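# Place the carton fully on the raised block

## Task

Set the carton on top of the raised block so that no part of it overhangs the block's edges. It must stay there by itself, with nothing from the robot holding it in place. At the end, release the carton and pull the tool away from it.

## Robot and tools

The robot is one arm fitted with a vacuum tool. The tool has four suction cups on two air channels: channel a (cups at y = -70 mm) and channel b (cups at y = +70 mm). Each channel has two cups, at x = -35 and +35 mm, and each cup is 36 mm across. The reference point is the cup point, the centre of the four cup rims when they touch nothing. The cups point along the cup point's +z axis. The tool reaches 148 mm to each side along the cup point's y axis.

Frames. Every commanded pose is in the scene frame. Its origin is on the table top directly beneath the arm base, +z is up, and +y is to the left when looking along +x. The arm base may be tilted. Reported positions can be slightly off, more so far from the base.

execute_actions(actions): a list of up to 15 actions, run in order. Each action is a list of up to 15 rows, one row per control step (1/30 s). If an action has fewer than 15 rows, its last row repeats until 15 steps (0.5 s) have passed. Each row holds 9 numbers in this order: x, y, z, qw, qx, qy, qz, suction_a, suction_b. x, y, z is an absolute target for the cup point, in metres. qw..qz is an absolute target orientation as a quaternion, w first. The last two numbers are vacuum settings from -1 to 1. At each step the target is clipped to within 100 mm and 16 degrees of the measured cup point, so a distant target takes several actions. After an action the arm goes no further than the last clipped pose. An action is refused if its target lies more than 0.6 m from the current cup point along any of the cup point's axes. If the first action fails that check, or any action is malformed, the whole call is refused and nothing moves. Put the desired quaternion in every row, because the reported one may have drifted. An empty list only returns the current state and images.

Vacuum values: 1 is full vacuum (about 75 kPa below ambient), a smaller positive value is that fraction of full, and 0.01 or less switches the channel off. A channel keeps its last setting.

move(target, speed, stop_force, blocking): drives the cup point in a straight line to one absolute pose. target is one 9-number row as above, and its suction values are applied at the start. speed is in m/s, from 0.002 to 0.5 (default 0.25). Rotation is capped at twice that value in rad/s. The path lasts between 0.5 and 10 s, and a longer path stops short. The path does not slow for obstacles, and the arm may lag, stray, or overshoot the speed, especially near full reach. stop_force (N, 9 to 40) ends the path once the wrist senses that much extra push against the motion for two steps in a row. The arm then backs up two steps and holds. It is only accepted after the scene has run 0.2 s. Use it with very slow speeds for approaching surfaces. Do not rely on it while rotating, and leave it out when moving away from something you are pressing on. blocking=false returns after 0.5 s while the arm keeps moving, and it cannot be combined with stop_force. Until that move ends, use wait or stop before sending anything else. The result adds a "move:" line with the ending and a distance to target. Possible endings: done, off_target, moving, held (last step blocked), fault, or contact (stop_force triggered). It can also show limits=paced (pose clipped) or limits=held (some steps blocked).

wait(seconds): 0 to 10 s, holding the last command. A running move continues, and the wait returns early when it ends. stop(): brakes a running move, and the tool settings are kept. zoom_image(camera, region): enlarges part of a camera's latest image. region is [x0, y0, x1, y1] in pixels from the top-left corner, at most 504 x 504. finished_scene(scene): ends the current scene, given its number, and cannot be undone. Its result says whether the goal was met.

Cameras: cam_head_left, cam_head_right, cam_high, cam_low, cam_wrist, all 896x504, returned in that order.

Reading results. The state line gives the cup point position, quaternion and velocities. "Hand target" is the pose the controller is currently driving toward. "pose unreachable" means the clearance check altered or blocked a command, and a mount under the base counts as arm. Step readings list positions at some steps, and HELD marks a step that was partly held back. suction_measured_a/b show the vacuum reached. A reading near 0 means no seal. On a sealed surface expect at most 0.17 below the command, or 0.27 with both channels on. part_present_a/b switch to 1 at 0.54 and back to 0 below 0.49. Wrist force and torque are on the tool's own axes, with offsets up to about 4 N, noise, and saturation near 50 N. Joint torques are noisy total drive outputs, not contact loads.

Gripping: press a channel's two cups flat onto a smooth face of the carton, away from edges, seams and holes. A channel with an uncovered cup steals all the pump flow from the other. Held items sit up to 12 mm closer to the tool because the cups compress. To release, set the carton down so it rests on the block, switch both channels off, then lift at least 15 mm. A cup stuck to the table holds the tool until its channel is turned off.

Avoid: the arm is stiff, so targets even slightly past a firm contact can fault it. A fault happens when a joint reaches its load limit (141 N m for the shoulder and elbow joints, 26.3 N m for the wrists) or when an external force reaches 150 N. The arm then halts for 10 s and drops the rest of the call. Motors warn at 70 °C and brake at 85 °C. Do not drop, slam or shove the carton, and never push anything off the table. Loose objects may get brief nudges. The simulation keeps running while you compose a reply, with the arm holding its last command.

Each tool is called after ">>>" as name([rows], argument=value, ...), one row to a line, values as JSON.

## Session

>>> execute_actions(actions=[])

Scene clock: 0.00 s.
end_effector_position=(+0.4227, +0.0193, +0.4603) suction_measured_a=0.00 part_present_a=0 suction_measured_b=0.00 part_present_b=0 end_effector_quat_wxyz=(+0.008, -0.023, +1.000, +0.001) end_effector_velocity=(+0.000, +0.000, +0.000) end_effector_angular_velocity=(-0.000, -0.001, +0.002)
Joint positions: [-0.316 -1.768  1.731 -1.533 -1.571  1.255]
Joint velocities: [ 0.    -0.    -0.001  0.     0.    -0.002]
Joint torques (N m, as the arm reports them, + toward a larger angle): no reading
Wrist force (N, on the end effector, along its own x y z axes, offset not removed): no reading
Wrist torque (N m, same axes, about the end effector's origin, offset not removed): no reading
Hand target: +0.423, +0.019, +0.460; +0.008, -0.023, +1.000, +0.001

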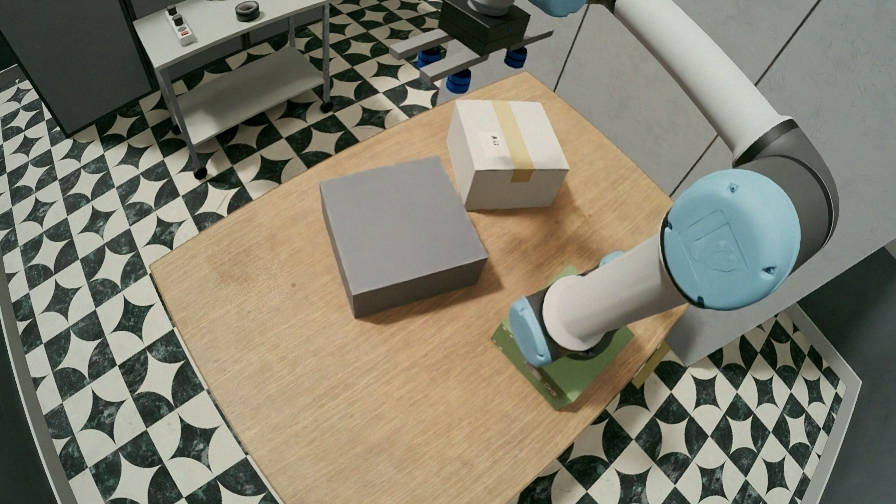

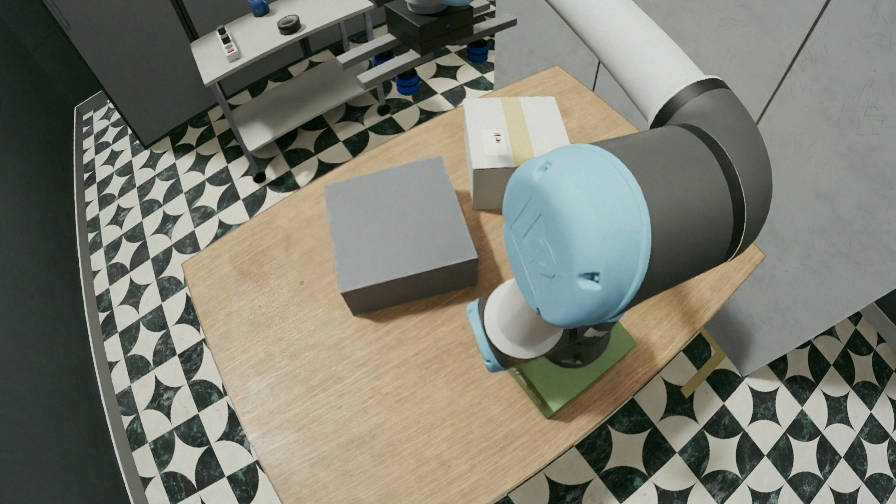

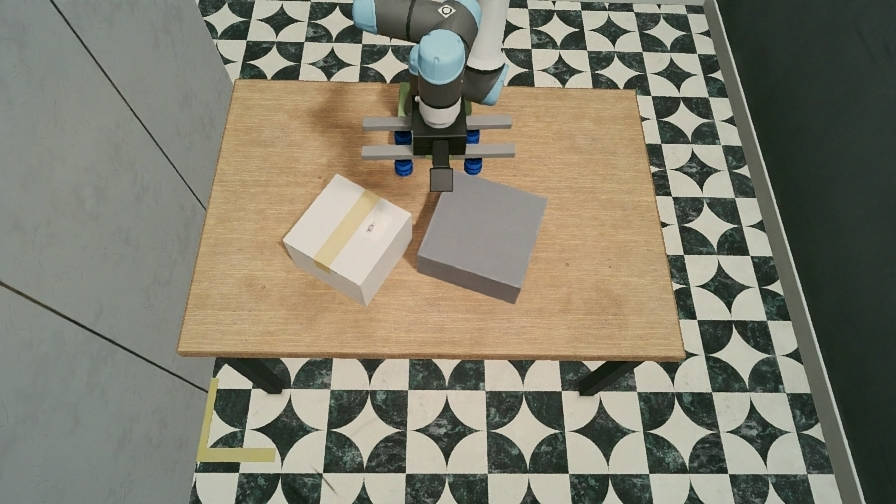

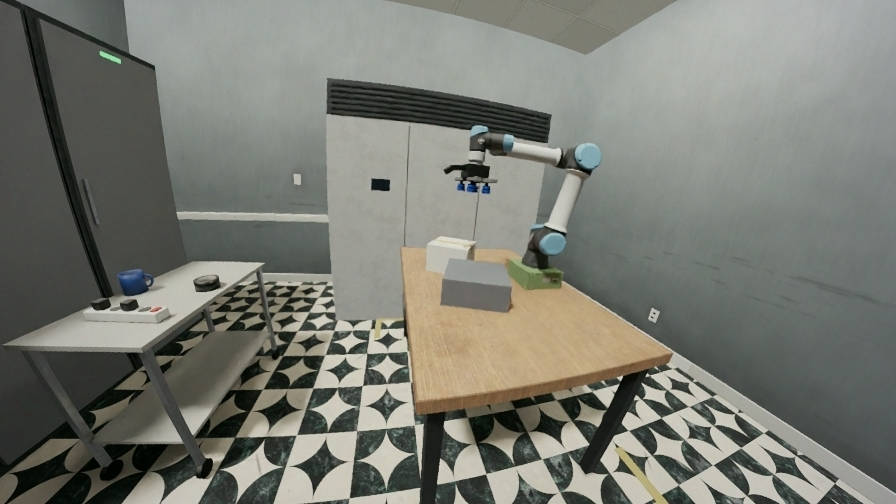

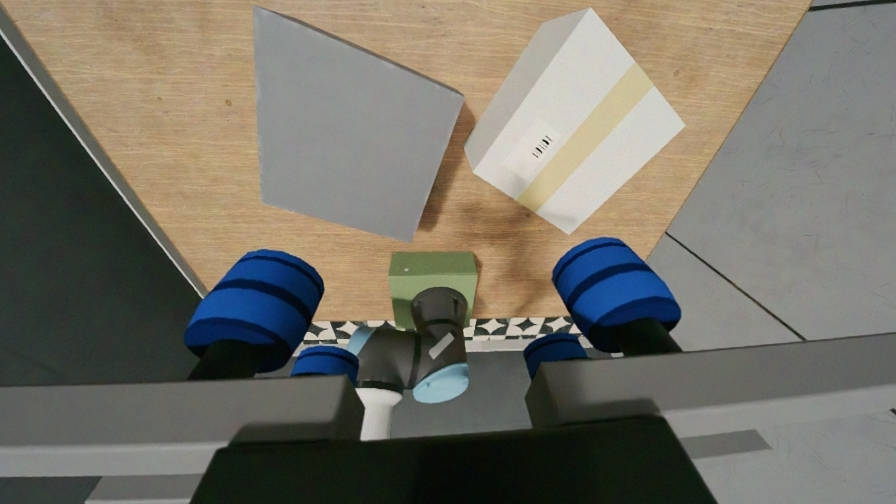

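>>> zoom_image(camera="cam_high", region=[270,150,570,320])

Region (270, 150, 570, 320) of cam_high's 896x504 image, scaled by 1.680, with more detail than that image has; it fills the top 286 rows of this view, and the rest is white.

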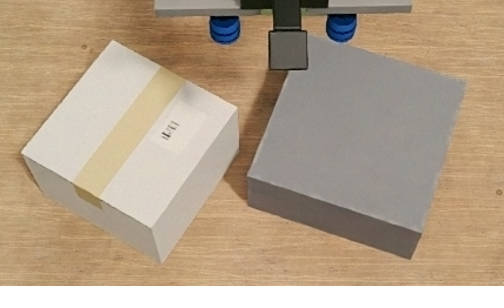

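>>> move(target=[0.437,-0.185,0.20,0,0.292,0.956,0,0,0])

>>> zoom_image(camera="cam_high", region=[250,130,490,320])

>>> zoom_image(camera="cam_low", region=[400,200,540,300])

Scene clock: 5.20 s.
end_effector_position=(+0.4369, -0.1851, +0.1999) suction_measured_a=0.00 part_present_a=0 suction_measured_b=0.00 part_present_b=0 end_effector_quat_wxyz=(+0.000, +0.292, +0.956, +0.000) end_effector_velocity=(+0.001, -0.001, -0.001) end_effector_angular_velocity=(-0.001, -0.001, -0.001)
Joint positions: [-0.723 -1.434  2.122 -2.246 -1.582  1.487]
Joint velocities: [-0.001  0.002  0.    -0.004  0.     0.001]
Joint torques (N m, as the arm reports them, + toward a larger angle): [ -9.36 -17.   -32.59  -5.83  -2.41   1.73]
Wrist force (N, on the end effector, along its own x y z axes, offset not removed): [-2.3 -1.6 2.6]
Wrist torque (N m, same axes, about the end effector's origin, offset not removed): [-0.32 0.26 0.11]
Hand target: +0.437, -0.185, +0.200; +0.000, +0.292, +0.956, +0.000
Off the commanded pose: 0.000 m, 0 deg.
move: done

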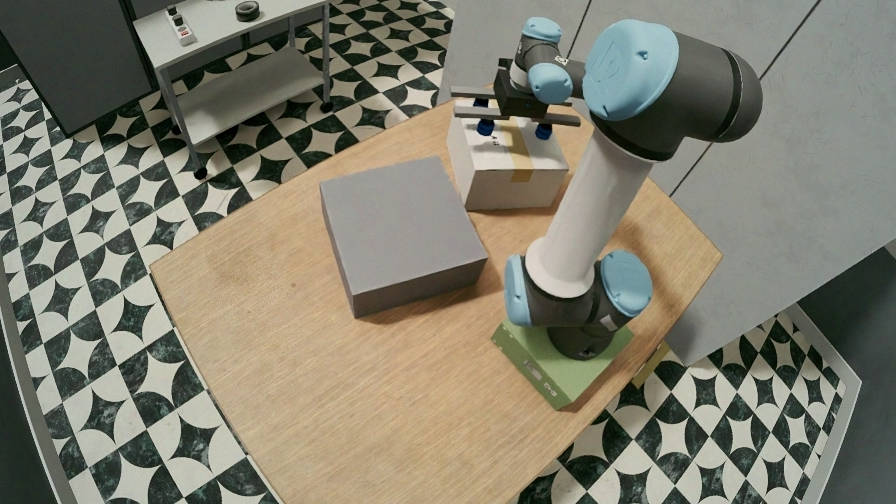

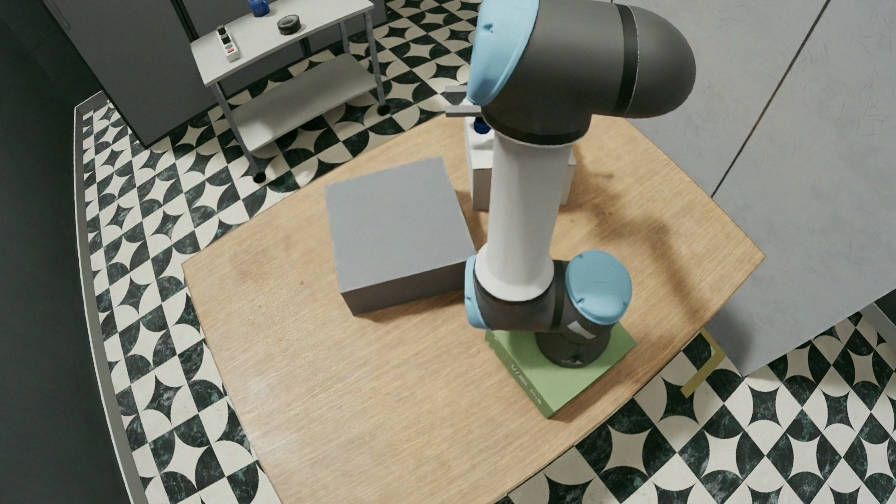

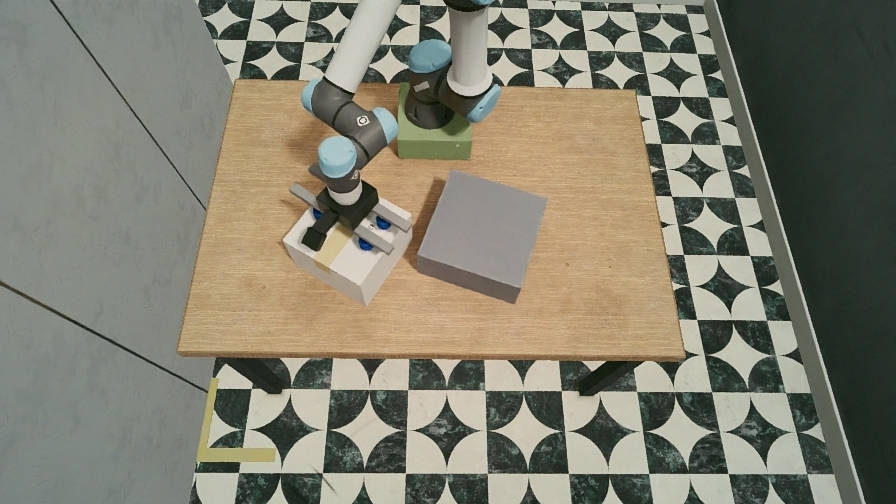

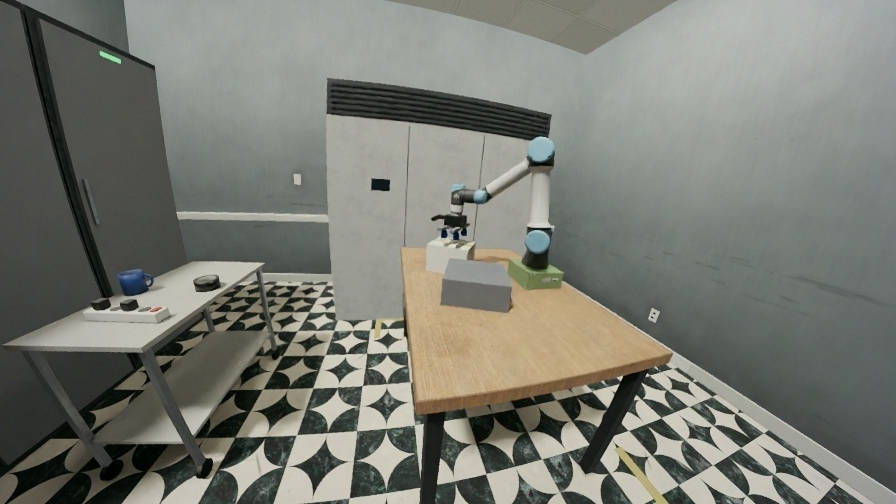

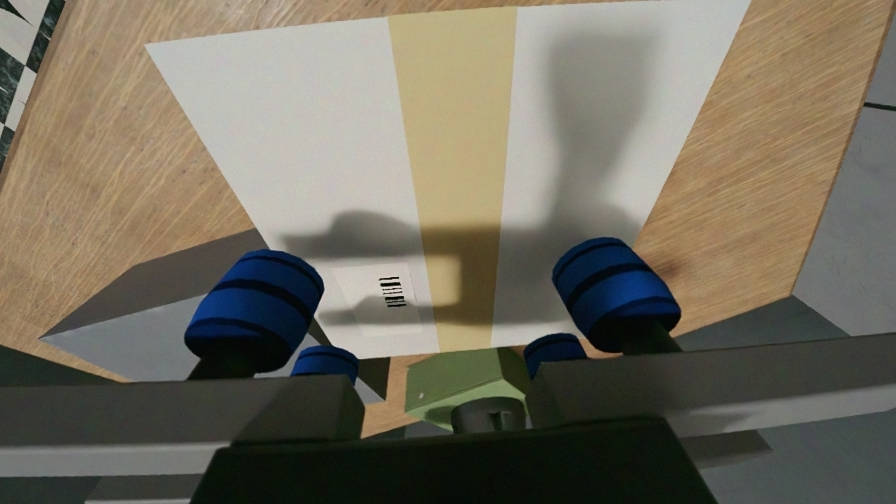

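Region (250, 130, 490, 320) of cam_high's 896x504 image, scaled by 2.100, with more detail than that image has; it fills the top 399 rows of this view, and the rest is white.

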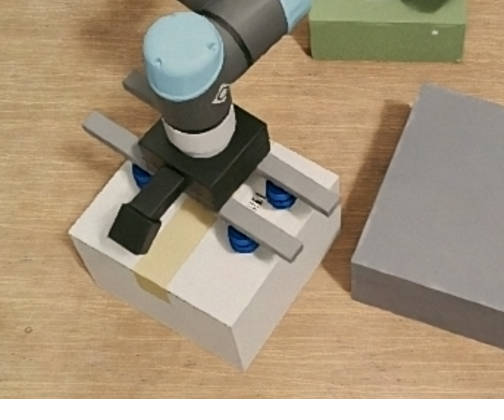

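Region (400, 200, 540, 300) of cam_low's 896x504 image, scaled by 3.600, with more detail than that image has; it fills the top 360 rows of this view, and the rest is white.

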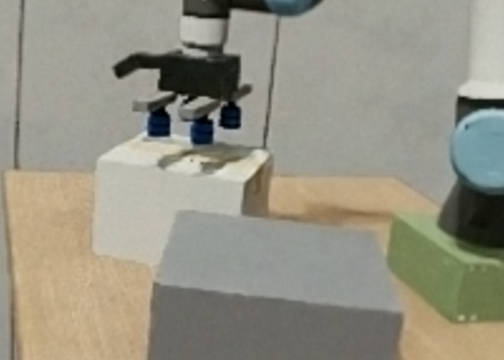

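>>> move(target=[0.416,-0.196,0.165,0,0.263,0.965,0,0,0], speed=0.08)

>>> zoom_image(camera="cam_high", region=[250,130,490,320])

Scene clock: 9.27 s.
end_effector_position=(+0.4160, -0.1960, +0.1651) suction_measured_a=0.00 part_present_a=0 suction_measured_b=0.00 part_present_b=0 end_effector_quat_wxyz=(-0.000, +0.263, +0.965, -0.000) end_effector_velocity=(-0.001, -0.000, -0.002) end_effector_angular_velocity=(+0.000, +0.000, +0.004)
Joint positions: [-0.772 -1.401  2.201 -2.359 -1.584  1.378]
Joint velocities: [-0.003  0.003  0.005 -0.007 -0.    -0.006]
Joint torques (N m, as the arm reports them, + toward a larger angle): [-10.94 -17.87 -16.4   -6.02   2.35  -1.97]
Wrist force (N, on the end effector, along its own x y z axes, offset not removed): [-1.2 5.0 2.3]
Wrist torque (N m, same axes, about the end effector's origin, offset not removed): [0.62 0.13 -0.01]
Hand target: +0.416, -0.196, +0.165; +0.000, +0.263, +0.965, +0.000
Off the commanded pose: 0.000 m, 0 deg.
move: done

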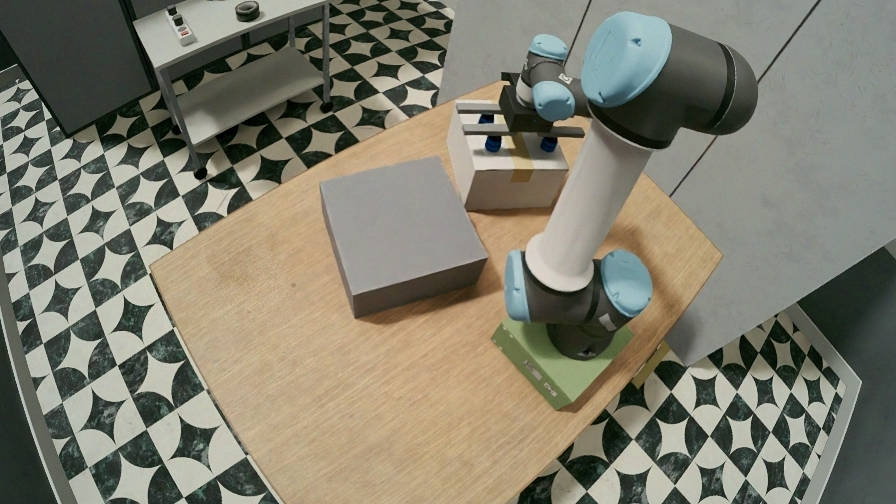

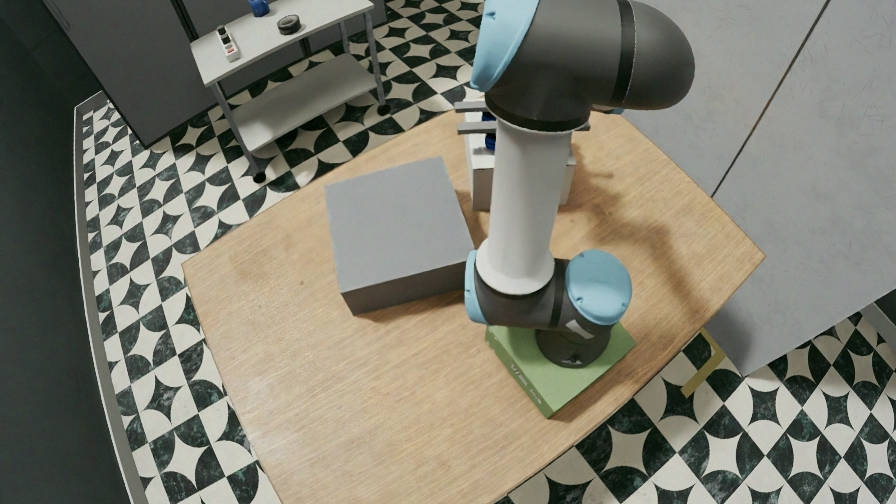

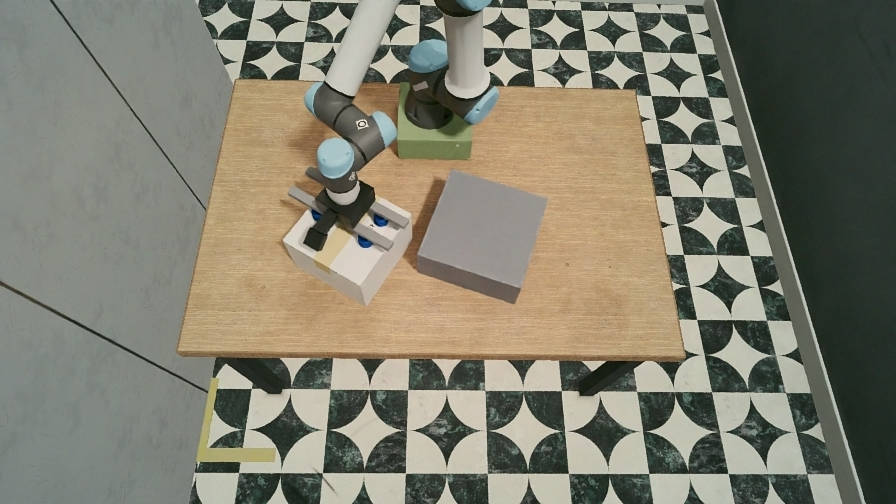

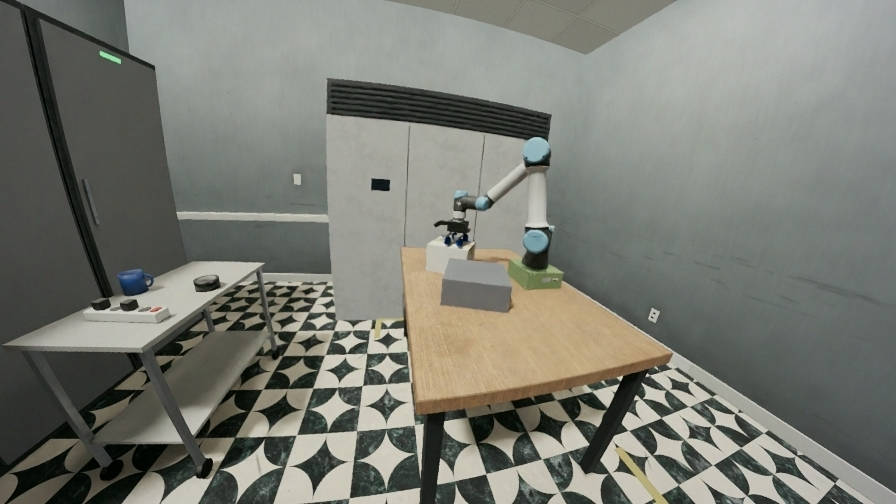

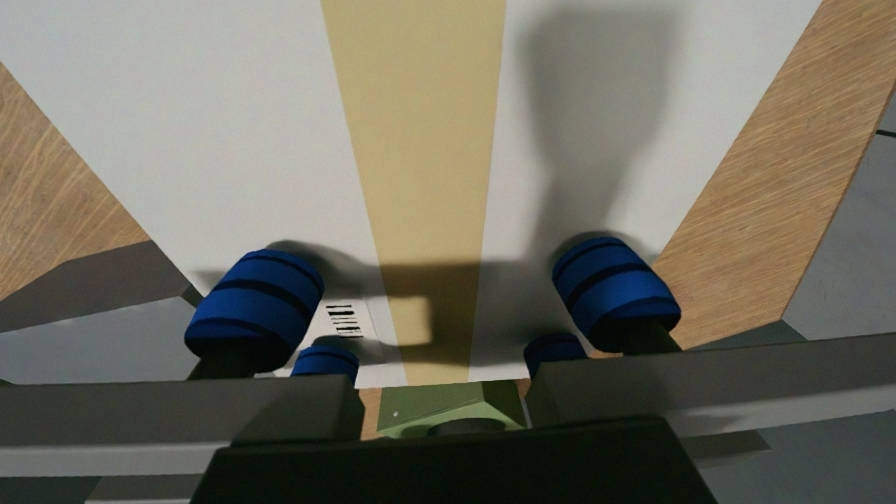

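Region (250, 130, 490, 320) of cam_high's 896x504 image, scaled by 2.100, with more detail than that image has; it fills the top 399 rows of this view, and the rest is white.

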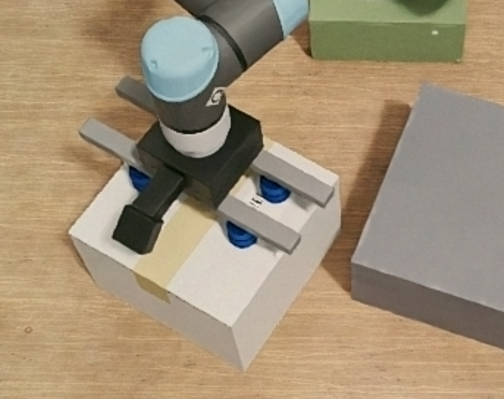

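>>> move(target=[0.451,-0.205,0.16,0,0.263,0.965,0,0,0], speed=0.08)

>>> move(target=[0.451,-0.205,0.11,0,0.263,0.965,0,1,1], speed=0.01, stop_force=10)

Scene clock: 11.63 s.
end_effector_position=(+0.4508, -0.2049, +0.1600) suction_measured_a=0.00 part_present_a=0 suction_measured_b=0.00 part_present_b=0 end_effector_quat_wxyz=(+0.000, +0.263, +0.965, +0.000) end_effector_velocity=(+0.002, -0.000, -0.001) end_effector_angular_velocity=(+0.001, +0.001, +0.000)
Joint positions: [-0.738 -1.317  2.11  -2.352 -1.583  1.411]
Joint velocities: [ 0.002  0.005 -0.004  0.001 -0.     0.002]
Joint torques (N m, as the arm reports them, + toward a larger angle): [ 14.02 -22.77 -29.93  -1.73   0.72   1.73]
Wrist force (N, on the end effector, along its own x y z axes, offset not removed): [-4.4 4.2 -4.3]
Wrist torque (N m, same axes, about the end effector's origin, offset not removed): [0.38 0.64 -0.06]
Hand target: +0.451, -0.205, +0.160; -0.000, +0.263, +0.965, -0.000
Off the commanded pose: 0.000 m, 0 deg.
move: done

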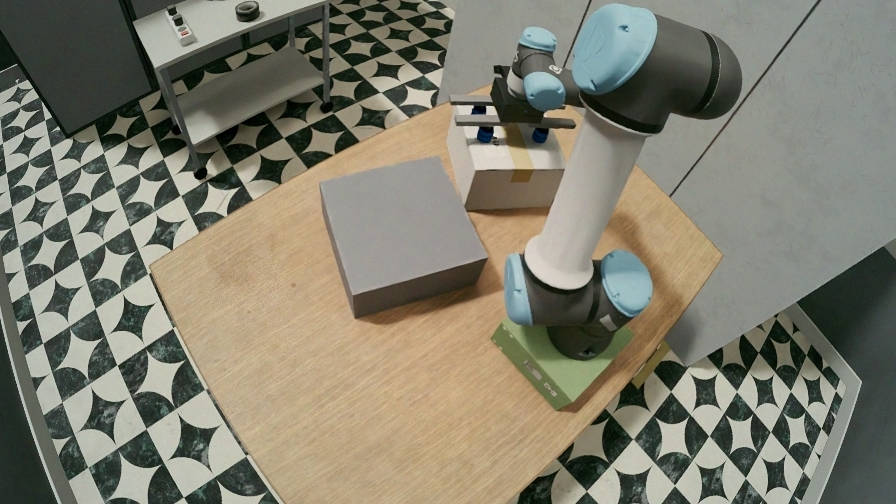

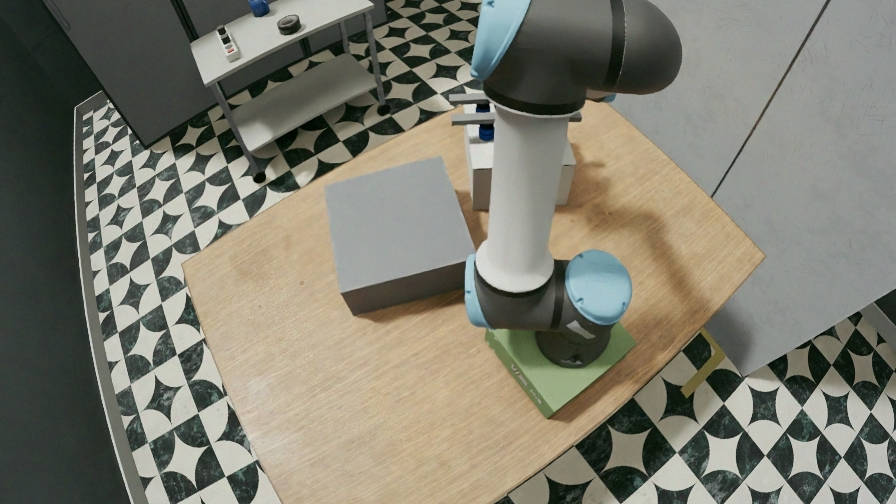

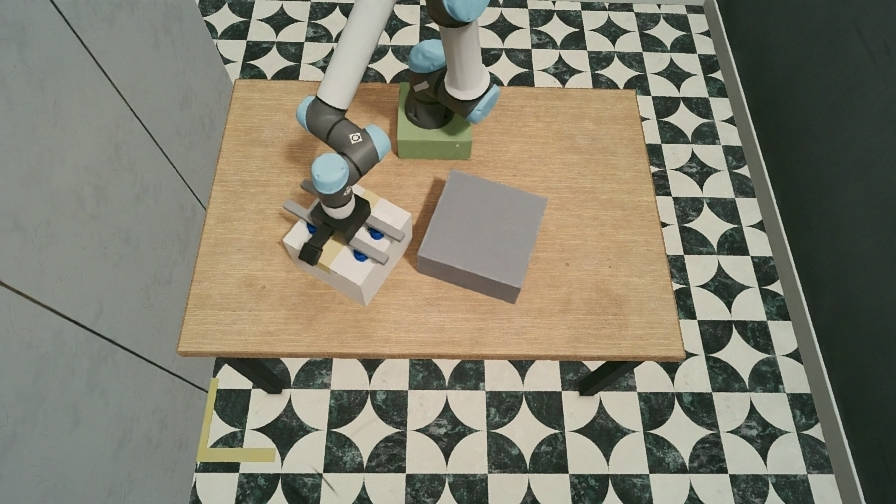

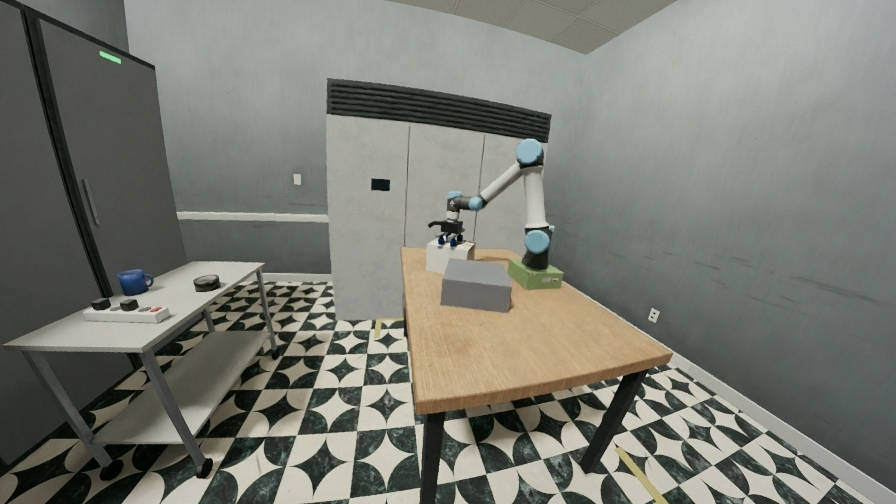

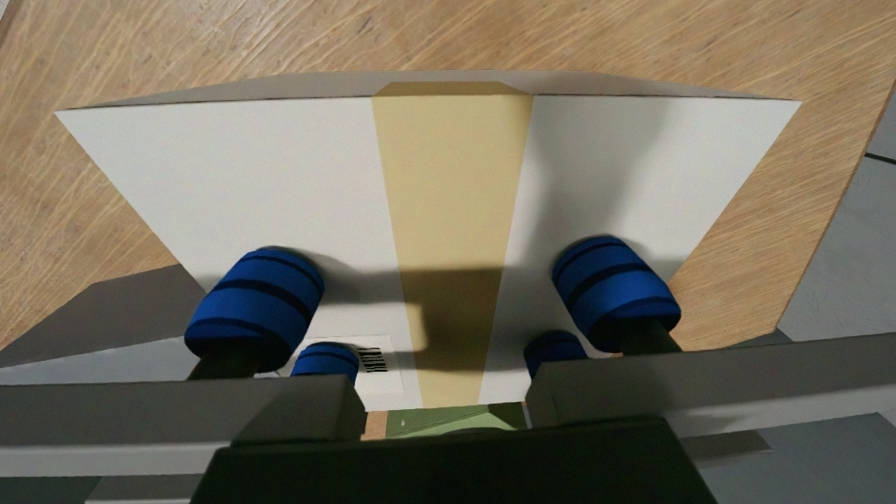

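Scene clock: 13.67 s.
end_effector_position=(+0.4510, -0.2050, +0.1435) suction_measured_a=0.76 part_present_a=1 suction_measured_b=0.76 part_present_b=1 end_effector_quat_wxyz=(+0.000, +0.263, +0.965, -0.000) end_effector_velocity=(-0.001, +0.000, +0.001) end_effector_angular_velocity=(+0.003, +0.005, -0.001)
Joint positions: [-0.739 -1.284  2.125 -2.4   -1.583  1.411]
Joint velocities: [-0.    -0.003 -0.002  0.011 -0.001  0.001]
Joint torques (N m, as the arm reports them, + toward a larger angle): [ -9.77 -26.68  -8.15   3.79  -1.36  -2.12]
Wrist force (N, on the end effector, along its own x y z axes, offset not removed): [-14.5 -0.4 -46.3]
Wrist torque (N m, same axes, about the end effector's origin, offset not removed): [-0.56 1.89 0.17]
Hand target: +0.451, -0.205, +0.144; +0.000, +0.263, +0.965, -0.000
Off the commanded pose: 0.034 m, 0 deg.
move: contact

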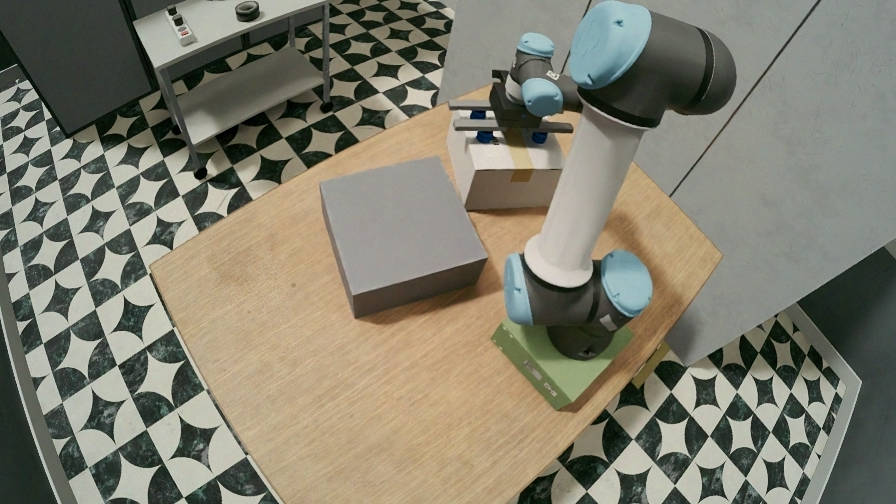

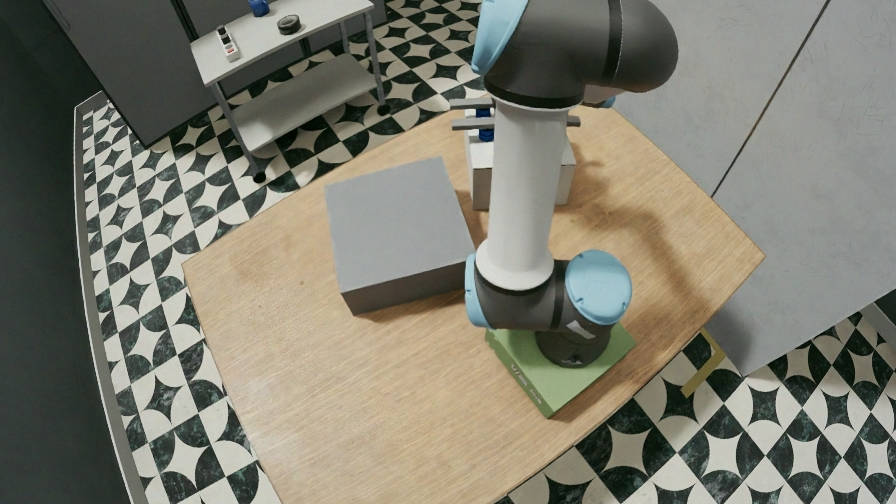

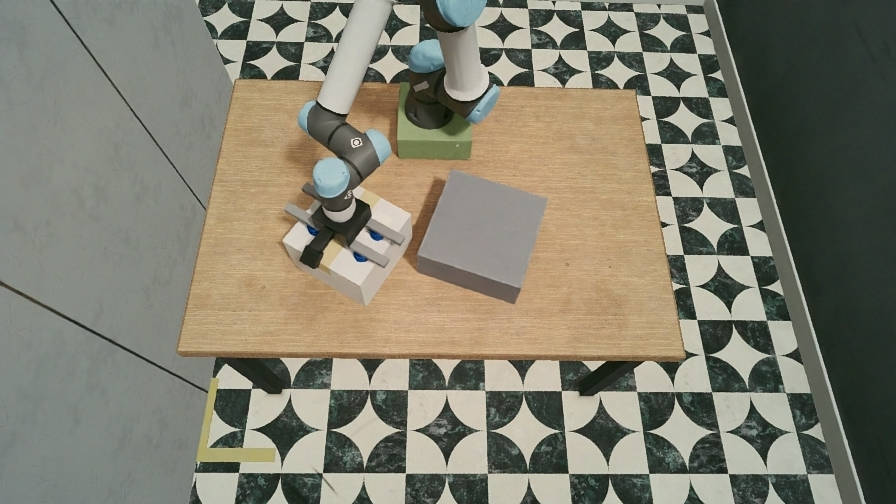

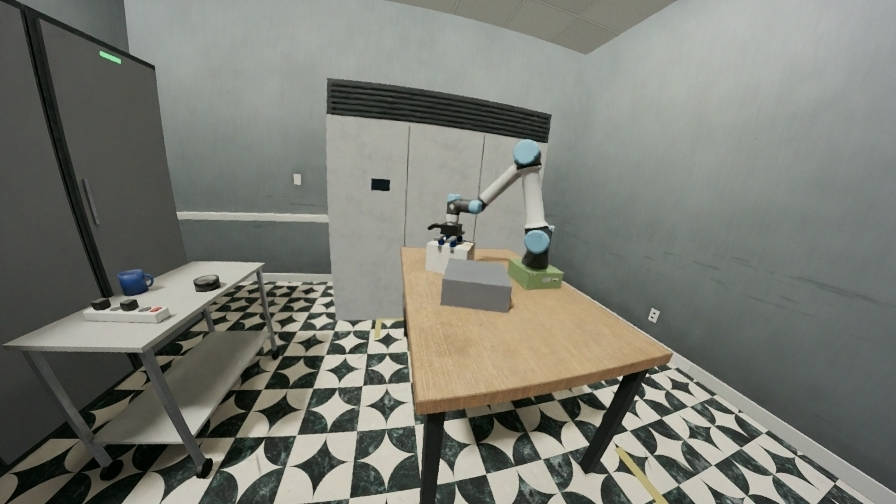

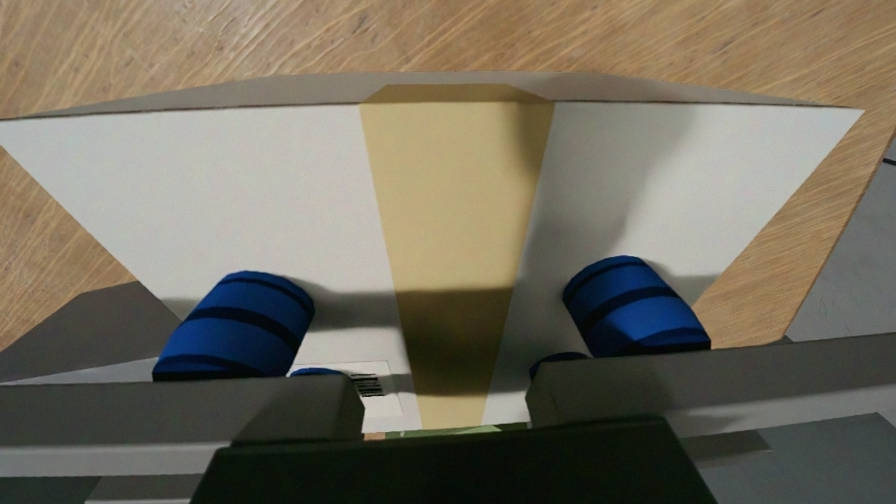

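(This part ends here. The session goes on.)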